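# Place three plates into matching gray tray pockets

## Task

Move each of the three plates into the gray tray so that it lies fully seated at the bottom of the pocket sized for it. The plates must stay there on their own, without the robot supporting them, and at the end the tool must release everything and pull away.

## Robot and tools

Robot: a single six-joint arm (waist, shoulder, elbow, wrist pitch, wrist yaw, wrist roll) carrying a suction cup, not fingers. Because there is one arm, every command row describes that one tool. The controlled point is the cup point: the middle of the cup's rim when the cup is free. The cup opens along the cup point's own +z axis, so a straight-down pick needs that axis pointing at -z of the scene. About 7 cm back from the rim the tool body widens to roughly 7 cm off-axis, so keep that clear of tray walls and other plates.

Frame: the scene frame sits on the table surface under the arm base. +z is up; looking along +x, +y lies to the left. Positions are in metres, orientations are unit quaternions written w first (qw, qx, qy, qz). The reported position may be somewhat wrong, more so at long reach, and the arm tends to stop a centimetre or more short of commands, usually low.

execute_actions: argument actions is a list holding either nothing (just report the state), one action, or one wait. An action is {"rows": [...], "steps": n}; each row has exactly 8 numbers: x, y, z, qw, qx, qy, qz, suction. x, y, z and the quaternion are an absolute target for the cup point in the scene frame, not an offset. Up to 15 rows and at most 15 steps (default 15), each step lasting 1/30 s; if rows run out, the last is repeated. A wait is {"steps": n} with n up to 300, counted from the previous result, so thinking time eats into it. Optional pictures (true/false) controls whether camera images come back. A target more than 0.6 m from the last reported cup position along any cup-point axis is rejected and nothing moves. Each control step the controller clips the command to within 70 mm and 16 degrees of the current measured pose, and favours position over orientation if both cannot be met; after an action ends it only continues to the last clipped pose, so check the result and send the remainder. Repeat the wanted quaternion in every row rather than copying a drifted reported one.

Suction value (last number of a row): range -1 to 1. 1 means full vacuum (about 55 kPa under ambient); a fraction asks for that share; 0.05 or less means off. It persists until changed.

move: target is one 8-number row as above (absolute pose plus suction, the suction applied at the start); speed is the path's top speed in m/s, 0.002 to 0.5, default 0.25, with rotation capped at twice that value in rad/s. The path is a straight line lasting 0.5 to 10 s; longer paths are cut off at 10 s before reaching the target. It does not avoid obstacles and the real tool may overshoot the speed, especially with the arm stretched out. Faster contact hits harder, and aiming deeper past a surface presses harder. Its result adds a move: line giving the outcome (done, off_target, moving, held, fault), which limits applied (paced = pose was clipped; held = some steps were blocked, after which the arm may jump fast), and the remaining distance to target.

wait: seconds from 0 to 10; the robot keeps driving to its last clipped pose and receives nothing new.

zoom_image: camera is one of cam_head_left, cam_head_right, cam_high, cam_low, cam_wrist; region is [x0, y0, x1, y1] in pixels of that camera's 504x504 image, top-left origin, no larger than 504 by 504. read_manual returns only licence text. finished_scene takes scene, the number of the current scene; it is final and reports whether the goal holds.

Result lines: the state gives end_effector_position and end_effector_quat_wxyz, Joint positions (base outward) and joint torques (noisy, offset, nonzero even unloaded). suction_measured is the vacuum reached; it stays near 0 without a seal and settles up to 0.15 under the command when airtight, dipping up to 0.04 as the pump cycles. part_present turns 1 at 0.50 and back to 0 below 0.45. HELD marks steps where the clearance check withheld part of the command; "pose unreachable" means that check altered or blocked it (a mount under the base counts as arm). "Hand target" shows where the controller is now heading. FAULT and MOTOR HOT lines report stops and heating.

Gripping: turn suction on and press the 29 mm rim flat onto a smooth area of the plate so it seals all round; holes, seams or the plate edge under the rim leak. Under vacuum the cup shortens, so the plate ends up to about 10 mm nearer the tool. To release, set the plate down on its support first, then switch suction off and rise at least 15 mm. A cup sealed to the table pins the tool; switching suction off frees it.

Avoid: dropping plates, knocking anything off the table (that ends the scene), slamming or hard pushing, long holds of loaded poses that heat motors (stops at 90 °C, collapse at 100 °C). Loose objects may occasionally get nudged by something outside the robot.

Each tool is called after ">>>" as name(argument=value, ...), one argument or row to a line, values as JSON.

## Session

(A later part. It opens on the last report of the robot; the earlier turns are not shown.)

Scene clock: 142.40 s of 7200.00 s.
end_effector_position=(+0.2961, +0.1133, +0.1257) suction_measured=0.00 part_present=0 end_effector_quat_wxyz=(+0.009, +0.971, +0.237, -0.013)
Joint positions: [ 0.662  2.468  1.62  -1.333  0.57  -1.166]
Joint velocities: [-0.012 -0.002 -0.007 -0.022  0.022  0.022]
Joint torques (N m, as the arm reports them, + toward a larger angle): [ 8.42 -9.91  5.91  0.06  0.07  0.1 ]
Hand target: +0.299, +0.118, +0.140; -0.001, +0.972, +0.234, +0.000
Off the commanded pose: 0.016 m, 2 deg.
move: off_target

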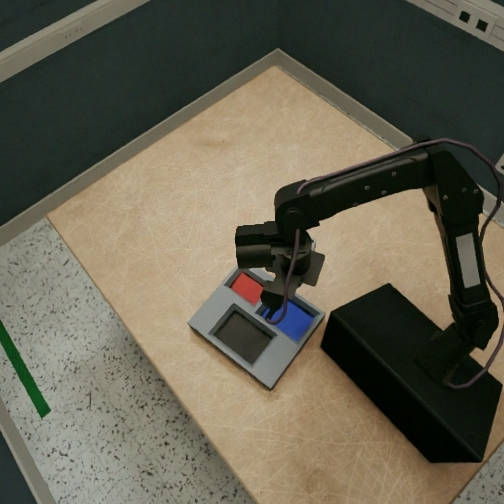

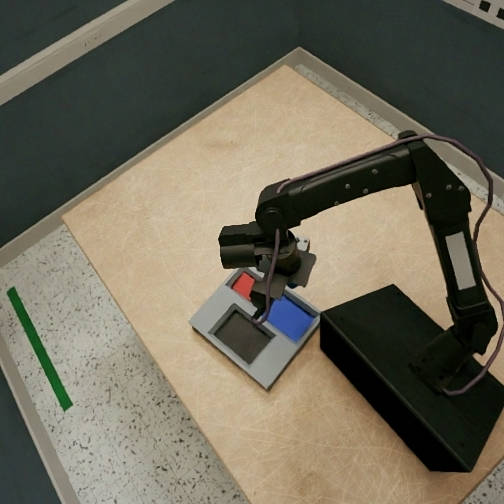

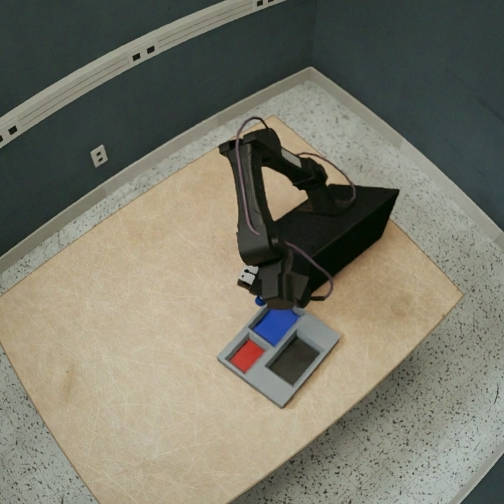

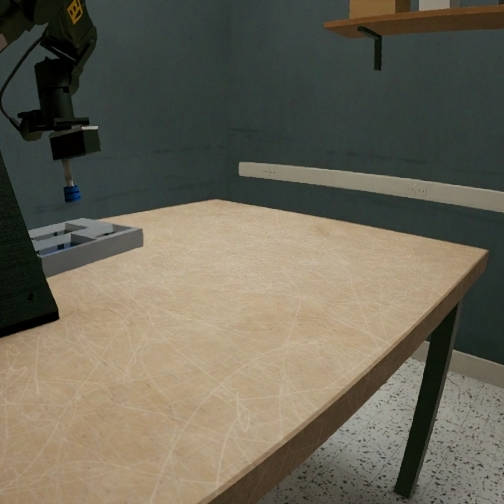

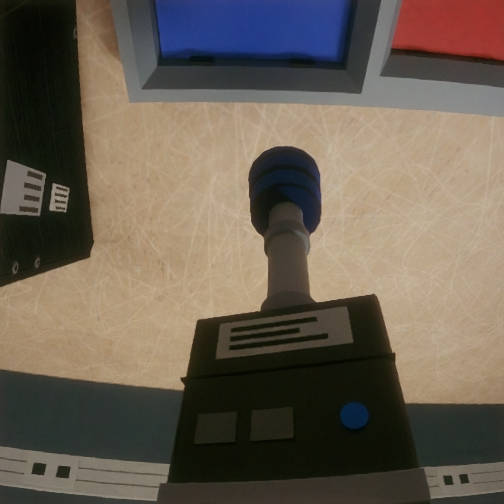

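>>> move(
  target=[0.396,0.192,0.075,0,0.972,0.234,0,0],
)

>>> move(
  target=[0.396,0.189,-0.038,0,0.972,0.234,0,0],
  speed=0.05,
)

>>> move(
  target=[0.396,0.19,0.09,0,0.972,0.234,0,0],
  speed=0.2,
)

>>> move(
  target=[0.318,0.268,0.08,0,0.972,0.234,0,0],
)

>>> move(
  target=[0.314,0.266,-0.038,0,0.972,0.234,0,0],
  speed=0.05,
)

>>> move(
  target=[0.318,0.26,0.09,0,0.972,0.234,0,0],
  speed=0.2,
)

>>> move(
  target=[0.32,0,0.15,0,0.972,0.234,0,0],
  speed=0.35,
)

Scene clock: 147.97 s of 7200.00 s.
end_effector_position=(+0.3952, +0.1859, +0.0681) suction_measured=0.00 part_present=0 end_effector_quat_wxyz=(-0.004, +0.974, +0.226, -0.008)
Joint positions: [ 0.54   2.983  2.312 -1.411  0.619 -1.284]
Joint velocities: [ 0.012 -0.007  0.012 -0.037 -0.022 -0.051]
Joint torques (N m, as the arm reports them, + toward a larger angle): [ 10.36 -11.21   5.91   0.17   0.19  -0.06]
Hand target: +0.396, +0.190, +0.075; +0.000, +0.972, +0.234, +0.001
Off the commanded pose: 0.009 m, 1 deg.
After step 90, 1.17 s passed at rest.
move: done

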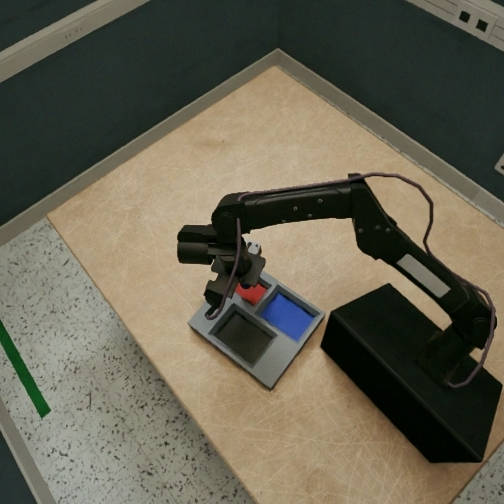

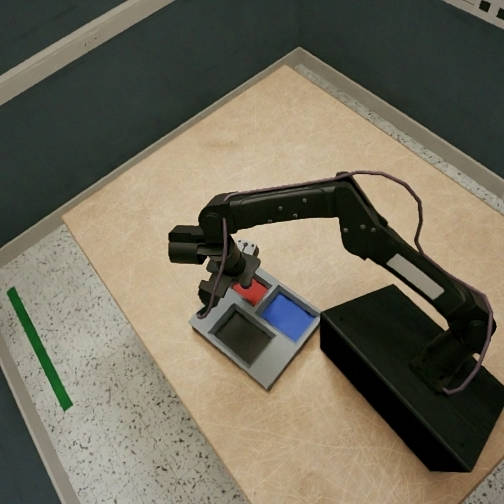

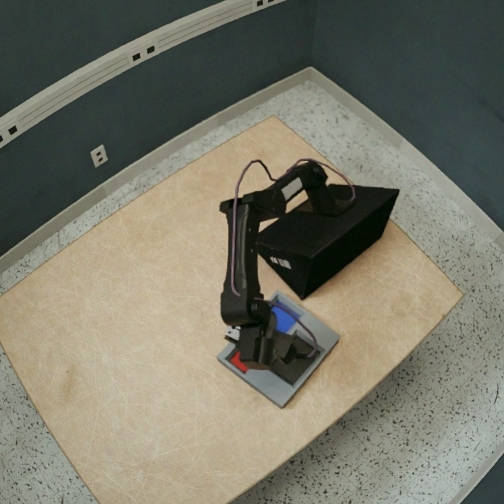

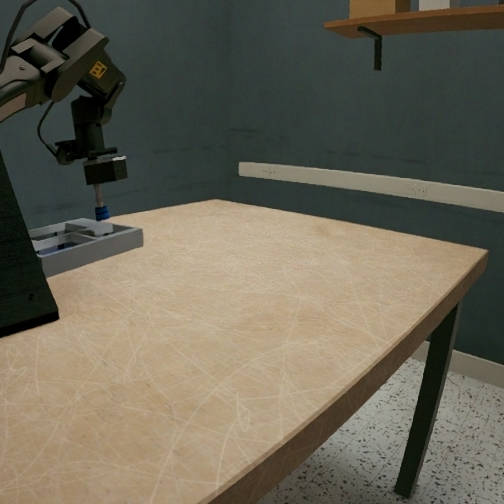

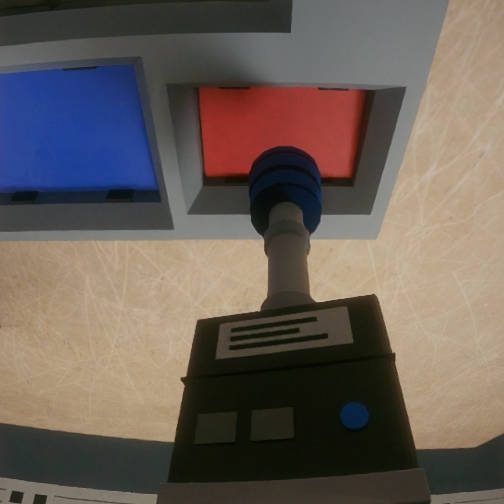

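Scene clock: 150.33 s of 7200.00 s.
end_effector_position=(+0.3947, +0.1811, +0.0040) suction_measured=0.00 part_present=0 end_effector_quat_wxyz=(+0.013, +0.966, +0.258, +0.003)
Joint positions: [ 0.467  2.957  2.045 -1.115  0.695 -1.436]
Joint velocities: [ 0.002 -0.007 -0.027  0.095 -0.022 -0.007]
Joint torques (N m, as the arm reports them, + toward a larger angle): [ 3.94 -7.8   0.7   1.53  0.1  -0.09]
Hand target: +0.393, +0.187, -0.035; +0.002, +0.972, +0.234, -0.003
Off the commanded pose: 0.043 m, 3 deg.
move: off_target

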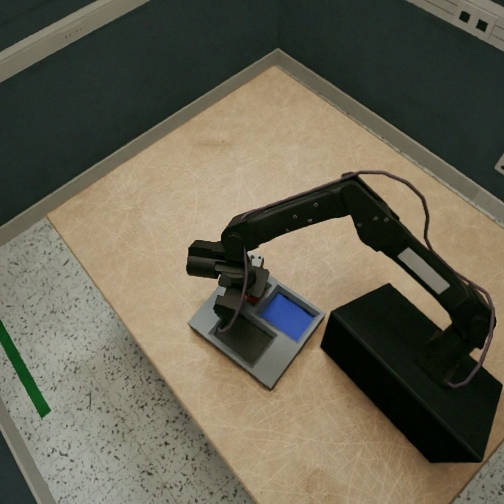

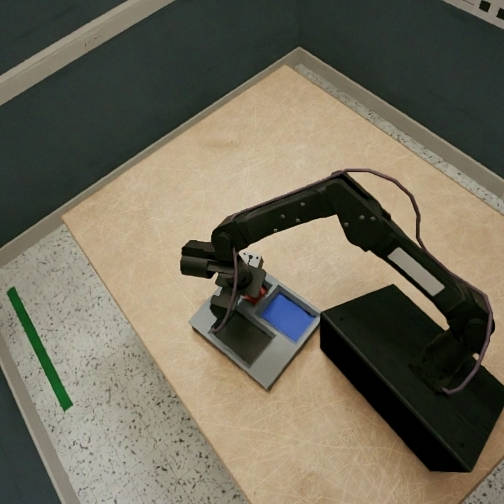

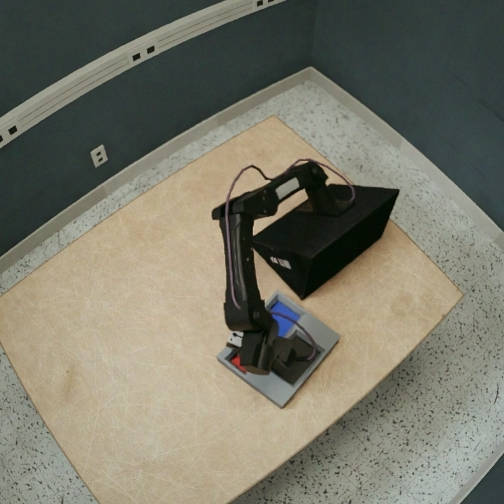

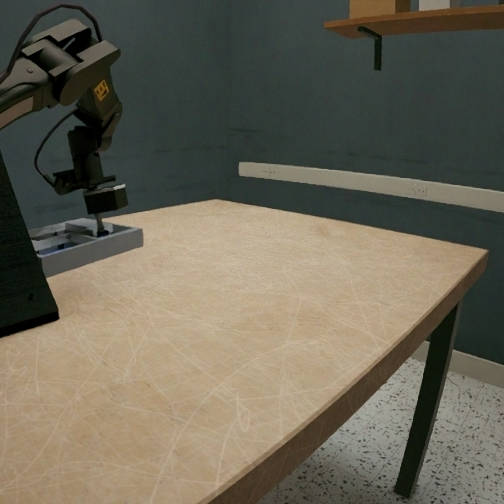

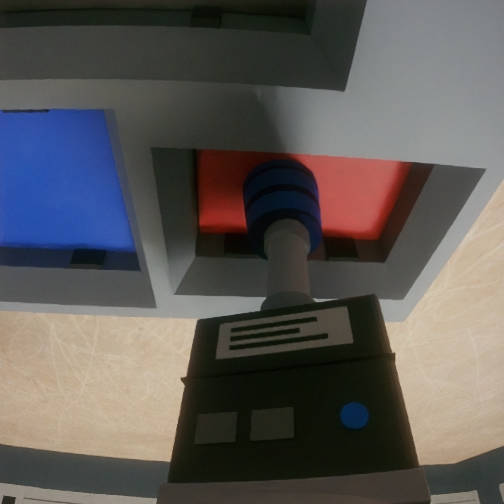

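Scene clock: 151.63 s of 7200.00 s.
end_effector_position=(+0.3943, +0.1838, +0.0795) suction_measured=0.00 part_present=0 end_effector_quat_wxyz=(+0.005, +0.972, +0.235, -0.007)
Joint positions: [ 0.559  2.999  2.371 -1.477  0.626 -1.276]
Joint velocities: [-0.002  0.017  0.002 -0.022 -0.081 -0.051]
Joint torques (N m, as the arm reports them, + toward a larger angle): [ 10.2  -12.08   6.25   0.09   0.02   0.06]
Hand target: +0.395, +0.189, +0.090; -0.001, +0.972, +0.234, +0.001
Off the commanded pose: 0.012 m, 1 deg.
move: off_target

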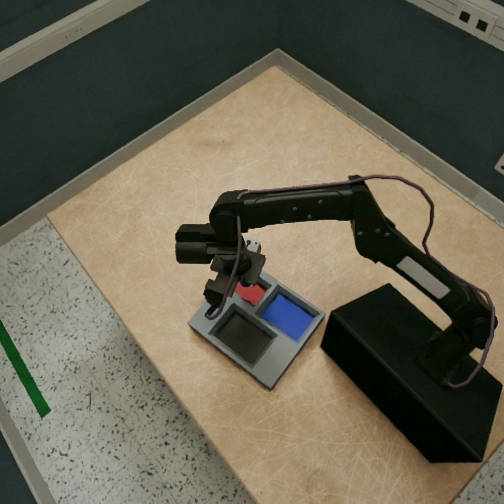

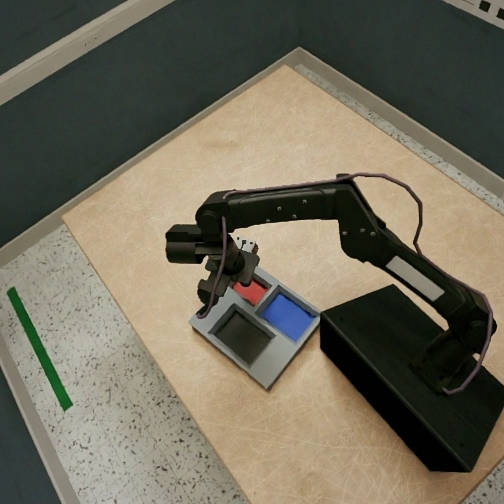

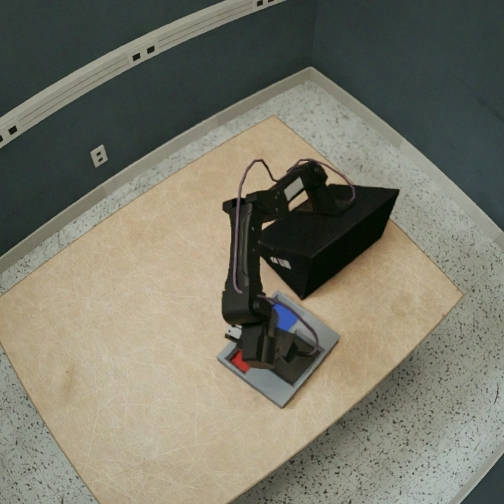

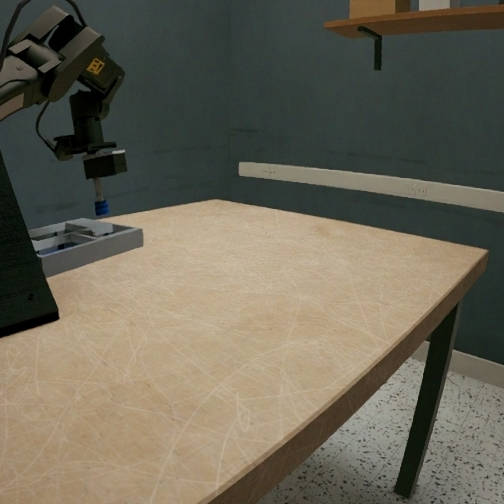

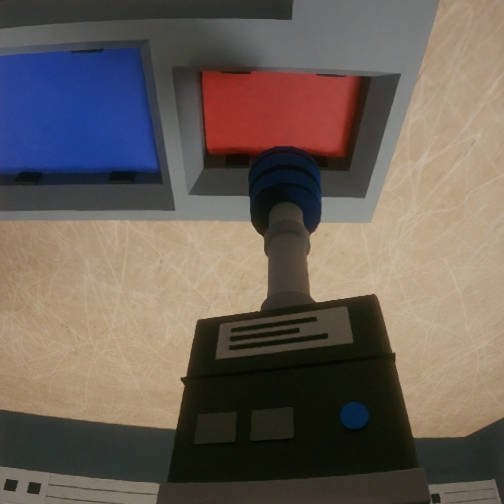

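Scene clock: 152.70 s of 7200.00 s.
end_effector_position=(+0.3161, +0.2621, +0.0730) suction_measured=0.00 part_present=0 end_effector_quat_wxyz=(+0.010, +0.970, +0.241, -0.011)
Joint positions: [ 0.753  3.089  2.272 -1.405  0.521 -1.089]
Joint velocities: [ 0.007  0.007 -0.012 -0.022 -0.007 -0.037]
Joint torques (N m, as the arm reports them, + toward a larger angle): [  8.29 -13.28   5.85   0.28   0.02  -0.03]
Hand target: +0.319, +0.270, +0.081; -0.001, +0.972, +0.234, +0.001
Off the commanded pose: 0.009 m, 2 deg.
move: done

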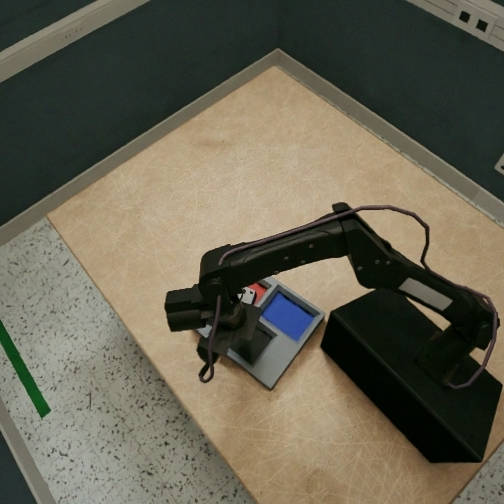

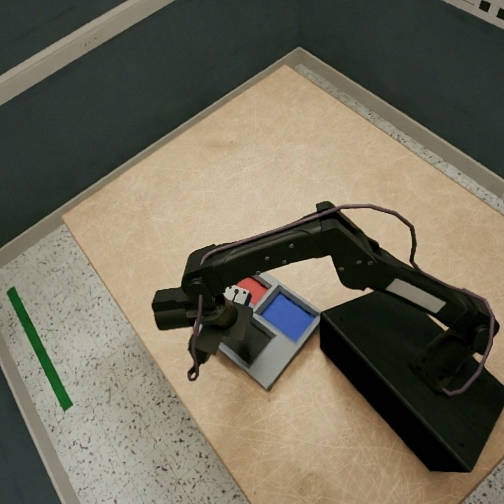

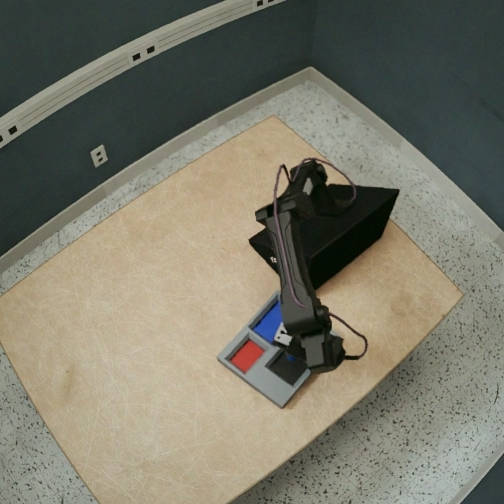

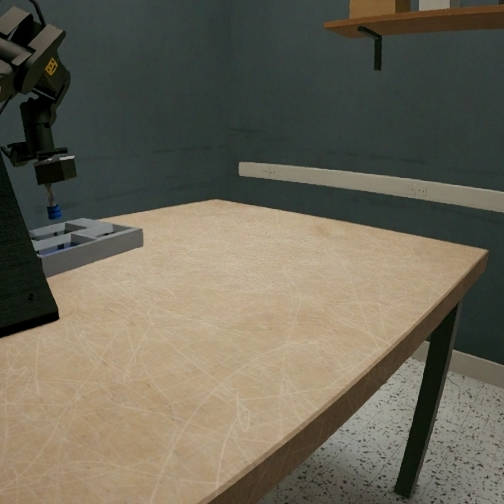

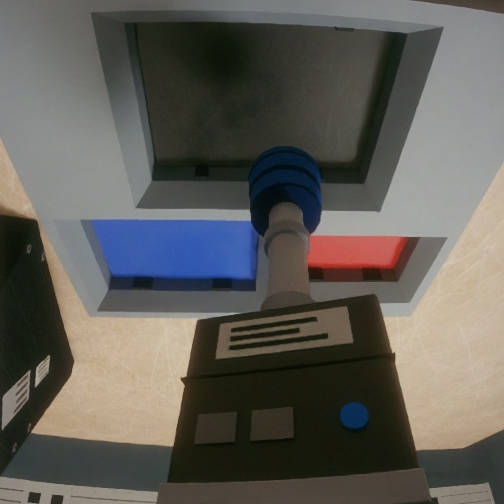

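Scene clock: 155.17 s of 7200.00 s.
end_effector_position=(+0.3132, +0.2587, +0.0051) suction_measured=0.00 part_present=0 end_effector_quat_wxyz=(+0.012, +0.967, +0.256, +0.003)
Joint positions: [ 0.682  3.054  1.965 -1.074  0.584 -1.201]
Joint velocities: [-0.017 -0.012 -0.012 -0.007  0.007 -0.007]
Joint torques (N m, as the arm reports them, + toward a larger angle): [ 2.36 -7.83  0.67  1.63  0.27  0.01]
Hand target: +0.311, +0.264, -0.034; +0.003, +0.972, +0.234, -0.002
Off the commanded pose: 0.044 m, 3 deg.
move: off_target

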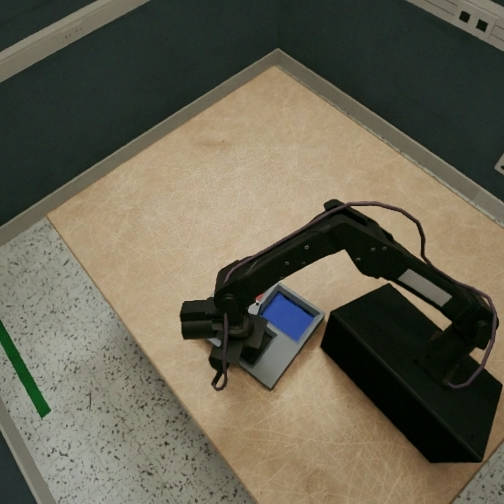

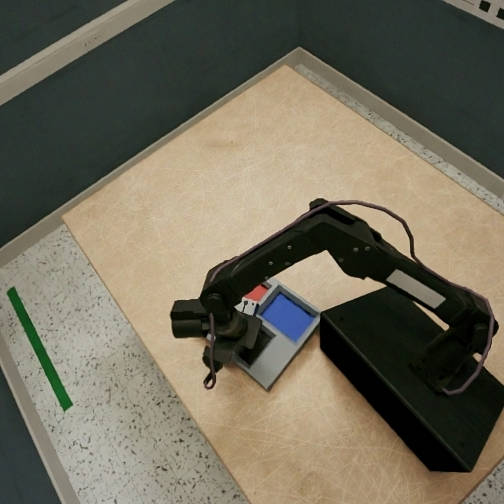

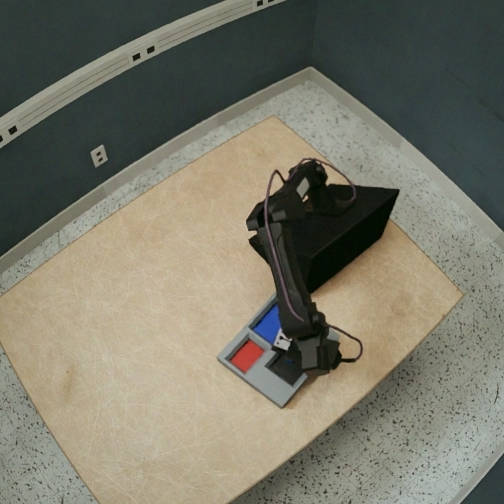

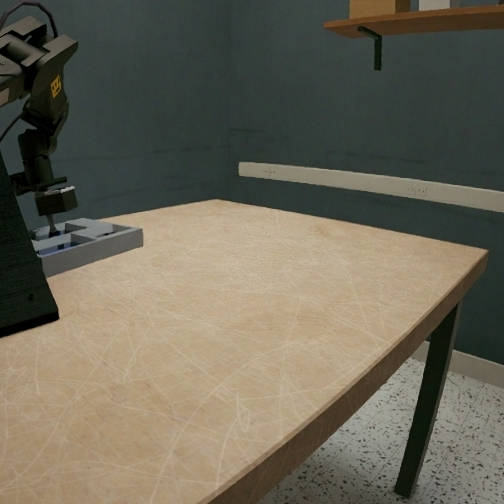

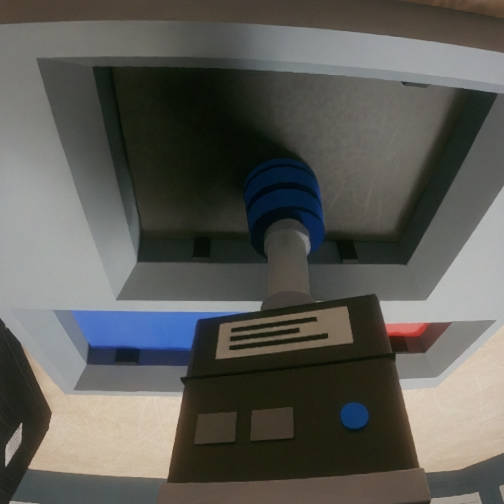

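Scene clock: 156.37 s of 7200.00 s.
end_effector_position=(+0.3149, +0.2536, +0.0749) suction_measured=0.00 part_present=0 end_effector_quat_wxyz=(+0.009, +0.971, +0.237, -0.011)
Joint positions: [ 0.746  3.04   2.198 -1.377  0.524 -1.088]
Joint velocities: [ 0.012 -0.002 -0.002  0.007  0.066 -0.022]
Joint torques (N m, as the arm reports them, + toward a larger angle): [  8.61 -13.96   6.29   0.06  -0.02   0.01]
Hand target: +0.317, +0.259, +0.090; -0.001, +0.972, +0.234, +0.000
Off the commanded pose: 0.017 m, 2 deg.
move: off_target

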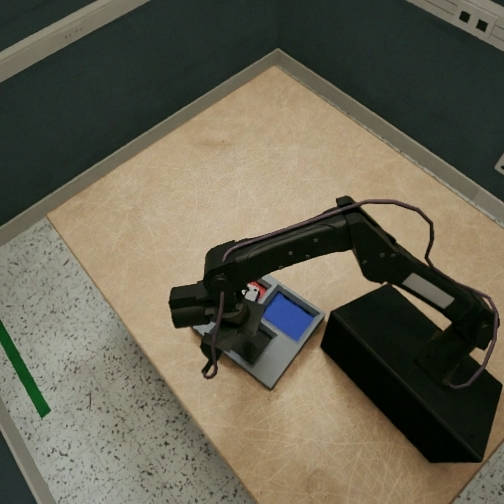

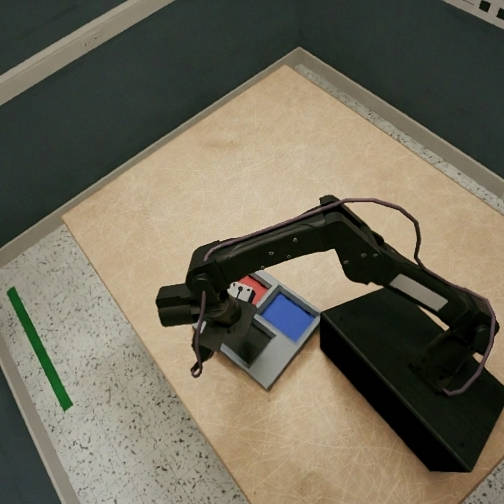

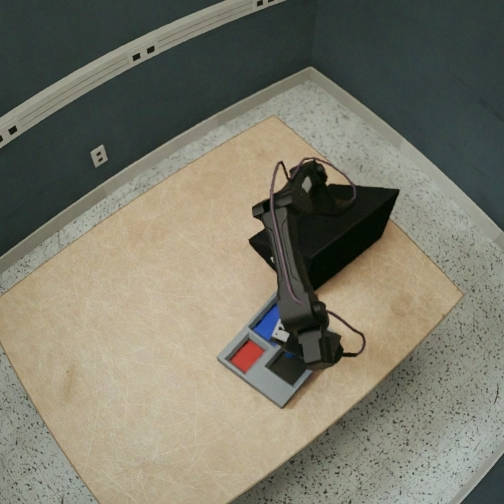

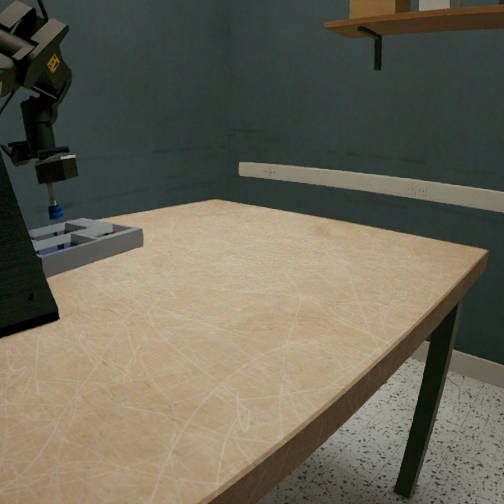

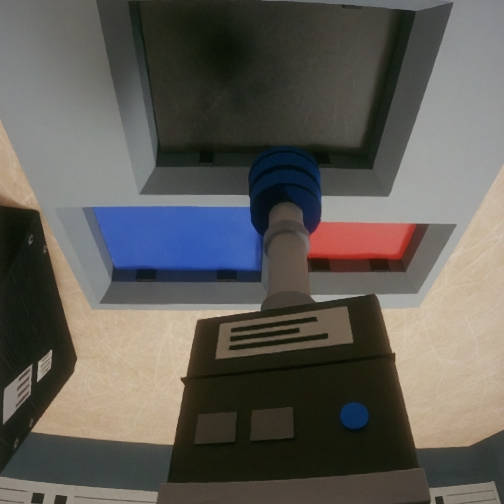

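Scene clock: 157.73 s of 7200.00 s.
end_effector_position=(+0.3200, -0.0017, +0.1427) suction_measured=0.00 part_present=0 end_effector_quat_wxyz=(-0.003, +0.975, +0.221, -0.005)
Joint positions: [ 0.469  2.164  1.537 -1.404  0.656 -1.355]
Joint velocities: [ 0.002  0.007 -0.022  0.007 -0.022 -0.095]
Joint torques (N m, as the arm reports them, + toward a larger angle): [ 8.4  -7.65  3.04  0.15  0.13 -0.07]
Hand target: +0.316, -0.002, +0.148; +0.002, +0.972, +0.234, -0.000
Off the commanded pose: 0.008 m, 2 deg.
move: done

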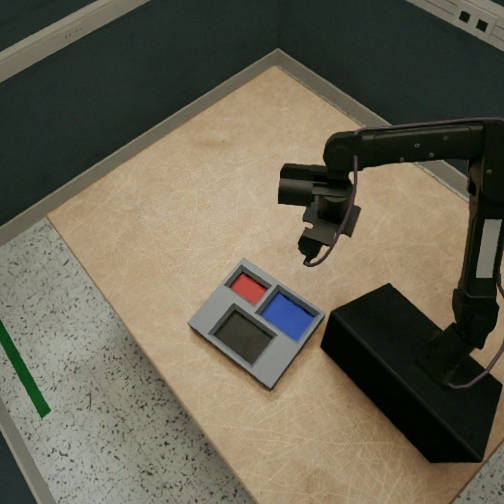

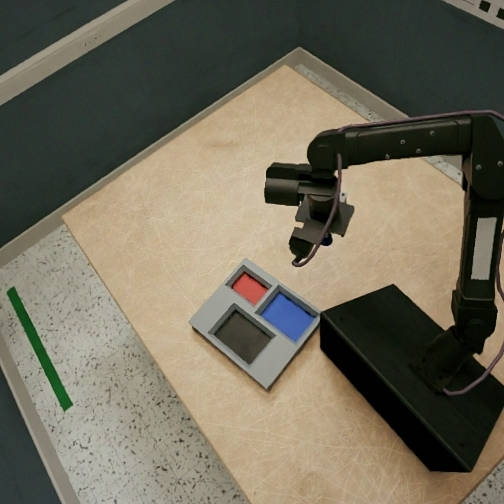

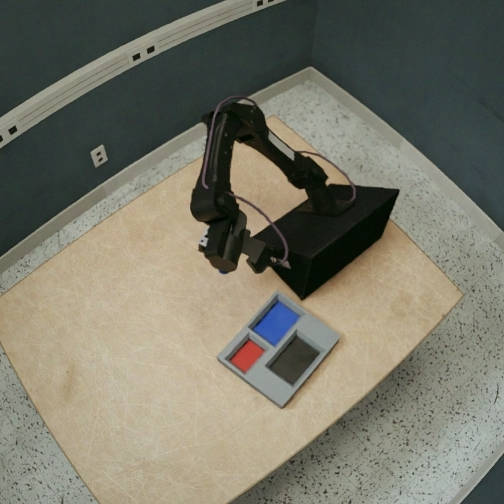

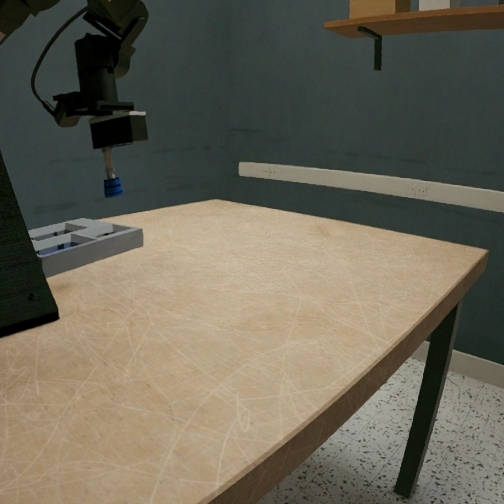

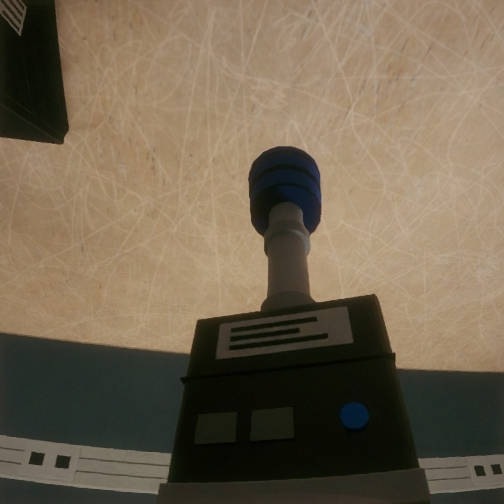

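>>> move(
  target=[0.268,0.165,0.075,0,0.972,0.234,0,0],
)

>>> move(
  target=[0.263,0.164,-0.04,0,0.972,0.234,0,0],
  speed=0.05,
)

>>> move(
  target=[0.28,0.15,0.1,0,0.972,0.234,0,0],
  speed=0.2,
)

>>> move(
  target=[0.32,0,0.15,0,0.972,0.234,0,0],
  speed=0.35,
)

>>> zoom_image(
  camera="cam_high",
  region=[210,285,350,415],
)

Scene clock: 165.97 s of 7200.00 s.
end_effector_position=(+0.2636, +0.1574, +0.0674) suction_measured=0.00 part_present=0 end_effector_quat_wxyz=(+0.011, +0.970, +0.242, -0.016)
Joint positions: [ 0.699  2.579  1.461 -1.089  0.549 -1.138]
Joint velocities: [ 0.017 -0.002  0.002 -0.051  0.037  0.095]
Joint torques (N m, as the arm reports them, + toward a larger angle): [ 7.32 -9.4   5.84  0.33  0.06  0.03]
Hand target: +0.271, +0.168, +0.076; -0.001, +0.972, +0.234, +0.000
Off the commanded pose: 0.012 m, 2 deg.
After step 90, 3.87 s passed at rest.
move: off_target

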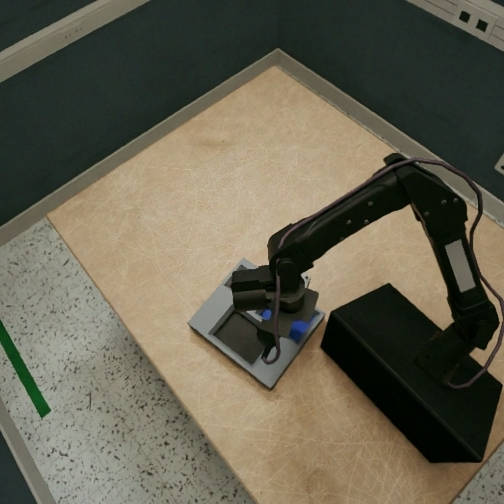

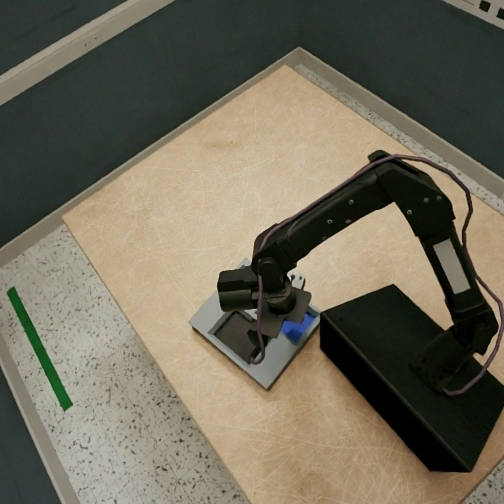

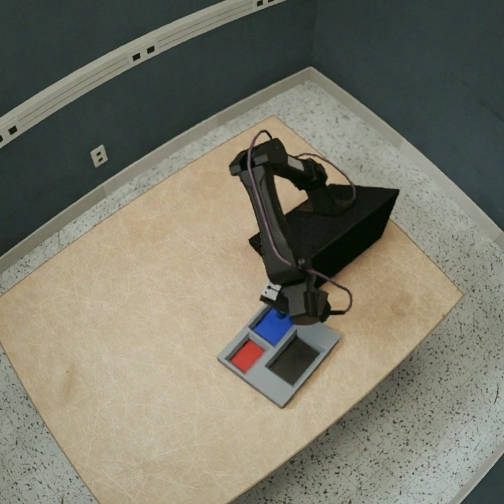

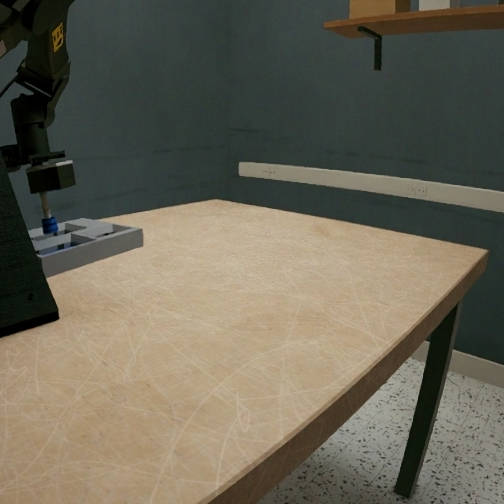

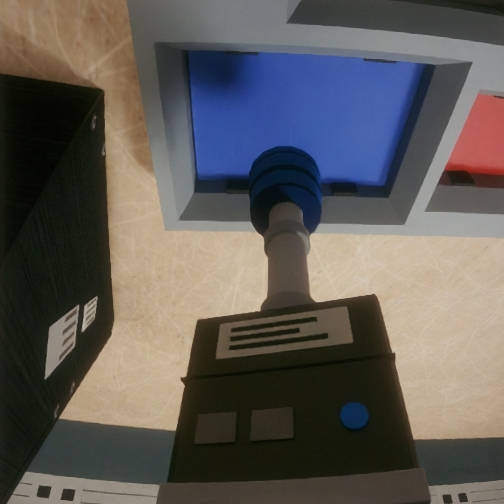

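Scene clock: 168.37 s of 7200.00 s.
end_effector_position=(+0.2655, +0.1562, +0.0044) suction_measured=0.00 part_present=0 end_effector_quat_wxyz=(+0.009, +0.966, +0.258, +0.002)
Joint positions: [ 0.604  2.618  1.286 -0.788  0.62  -1.283]
Joint velocities: [ 0.007 -0.002  0.002 -0.007 -0.051 -0.037]
Joint torques (N m, as the arm reports them, + toward a larger angle): [ 1.54 -2.66 -0.17  1.84  0.3  -0.05]
Hand target: +0.259, +0.162, -0.034; +0.004, +0.972, +0.234, -0.004
Off the commanded pose: 0.045 m, 3 deg.
move: off_target

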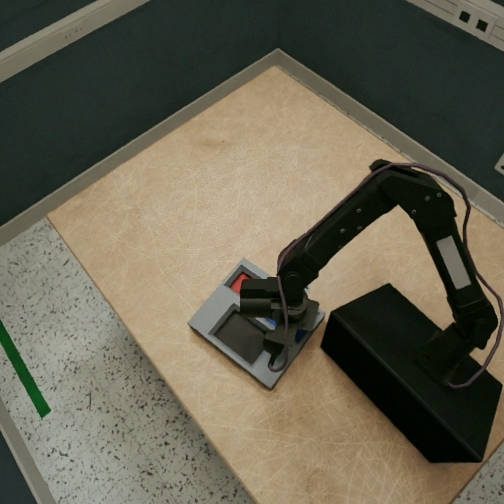

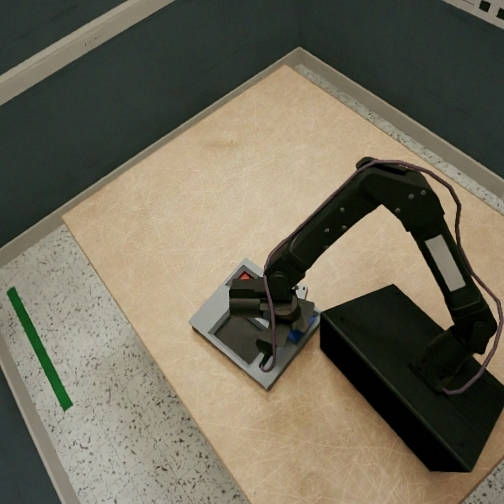

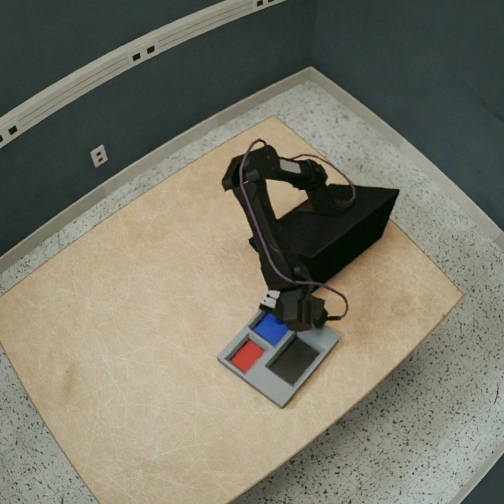

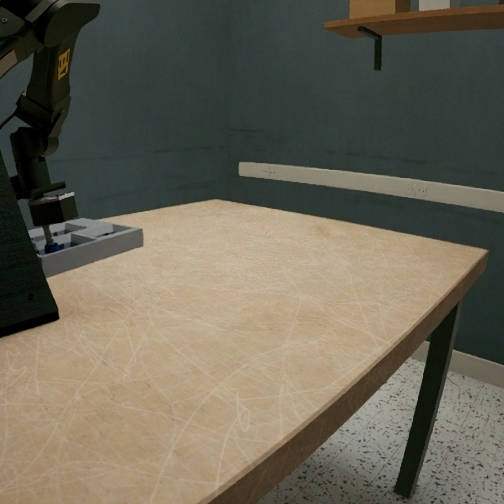

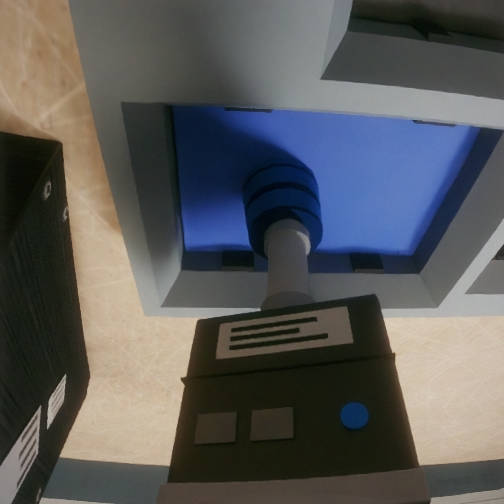

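Scene clock: 169.60 s of 7200.00 s.
end_effector_position=(+0.2758, +0.1433, +0.0876) suction_measured=0.00 part_present=0 end_effector_quat_wxyz=(+0.008, +0.971, +0.237, -0.011)
Joint positions: [ 0.686  2.529  1.499 -1.159  0.558 -1.145]
Joint velocities: [-0.022 -0.002  0.012  0.007  0.007 -0.007]
Joint torques (N m, as the arm reports them, + toward a larger angle): [ 7.77 -9.97  5.73  0.11  0.02  0.09]
Hand target: +0.279, +0.149, +0.100; -0.001, +0.972, +0.234, +0.000
Off the commanded pose: 0.015 m, 2 deg.
move: off_target

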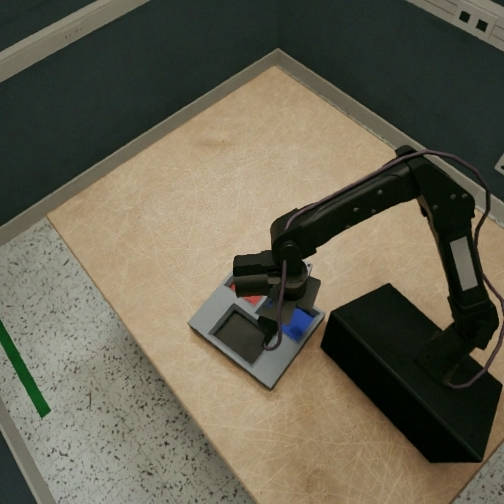

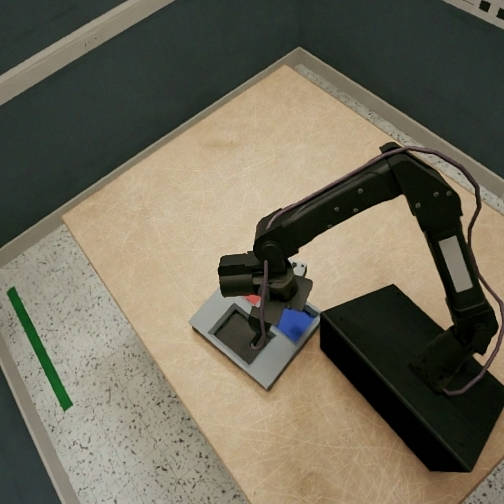

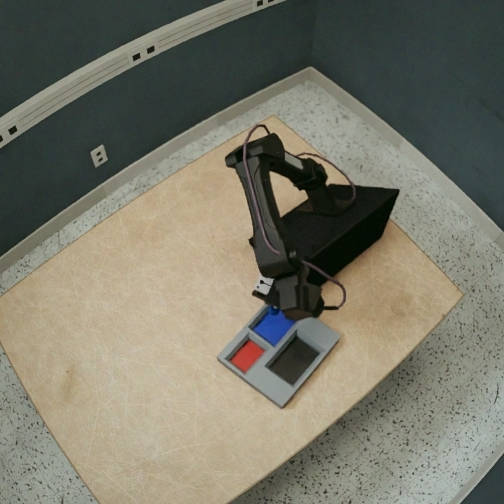

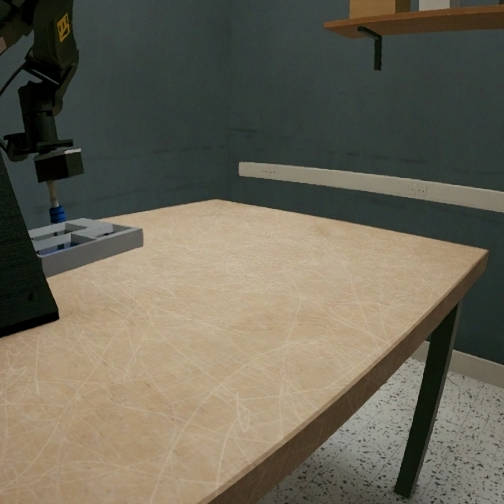

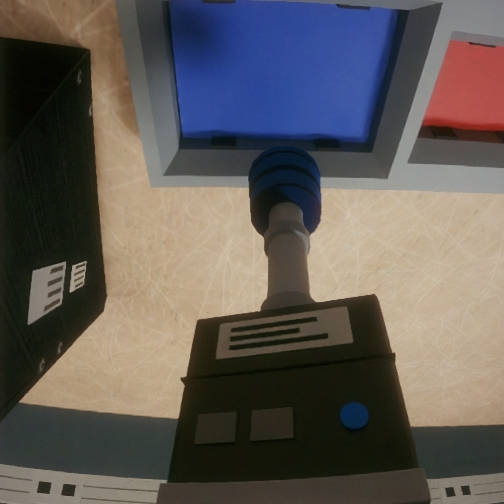

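Scene clock: 170.77 s of 7200.00 s.
end_effector_position=(+0.3141, -0.0030, +0.1387) suction_measured=0.00 part_present=0 end_effector_quat_wxyz=(+0.000, +0.974, +0.228, -0.012)
Joint positions: [ 0.468  2.161  1.514 -1.404  0.657 -1.358]
Joint velocities: [-0.002 -0.007  0.007 -0.066 -0.022 -0.051]
Joint torques (N m, as the arm reports them, + toward a larger angle): [ 8.25 -7.36  5.54  0.19  0.14 -0.08]
Hand target: +0.317, -0.003, +0.149; +0.001, +0.972, +0.233, -0.000
Off the commanded pose: 0.013 m, 2 deg.
move: off_target

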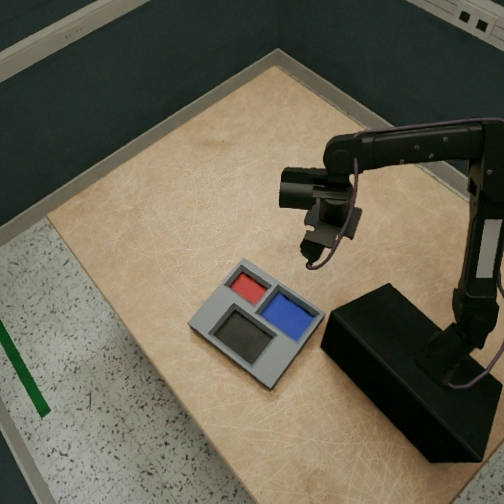

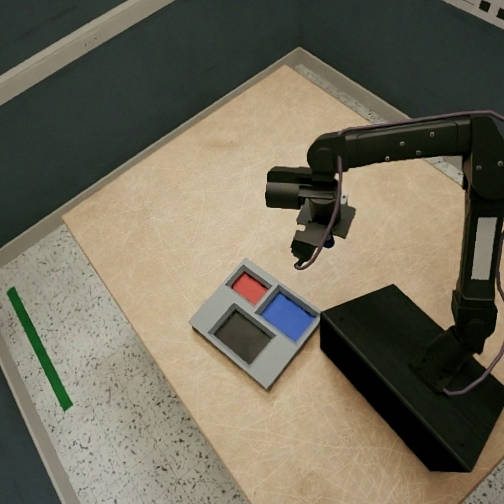

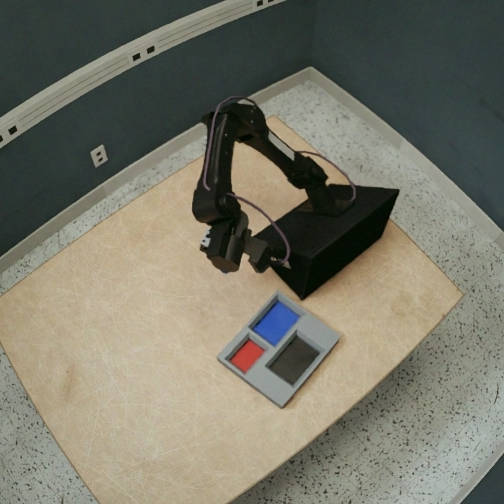

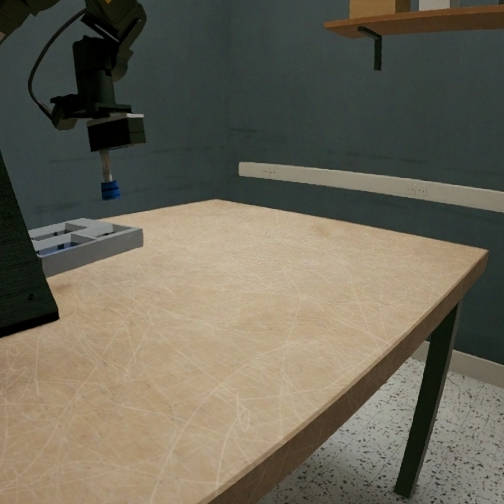

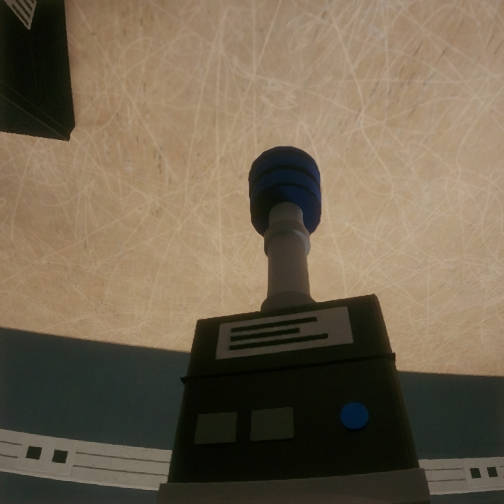

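Region (210, 285, 350, 415) of cam_high's 504x504 image, scaled by 3.600, with more detail than that image has; it fills the top 468 rows of this view, and the rest is white.

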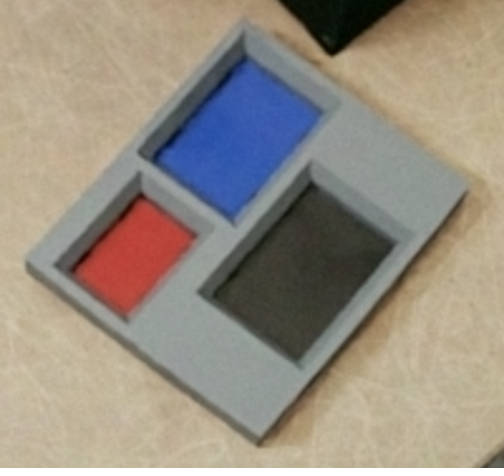

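>>> finished_scene(
  scene=1,
)

The scene is finished: the task was done.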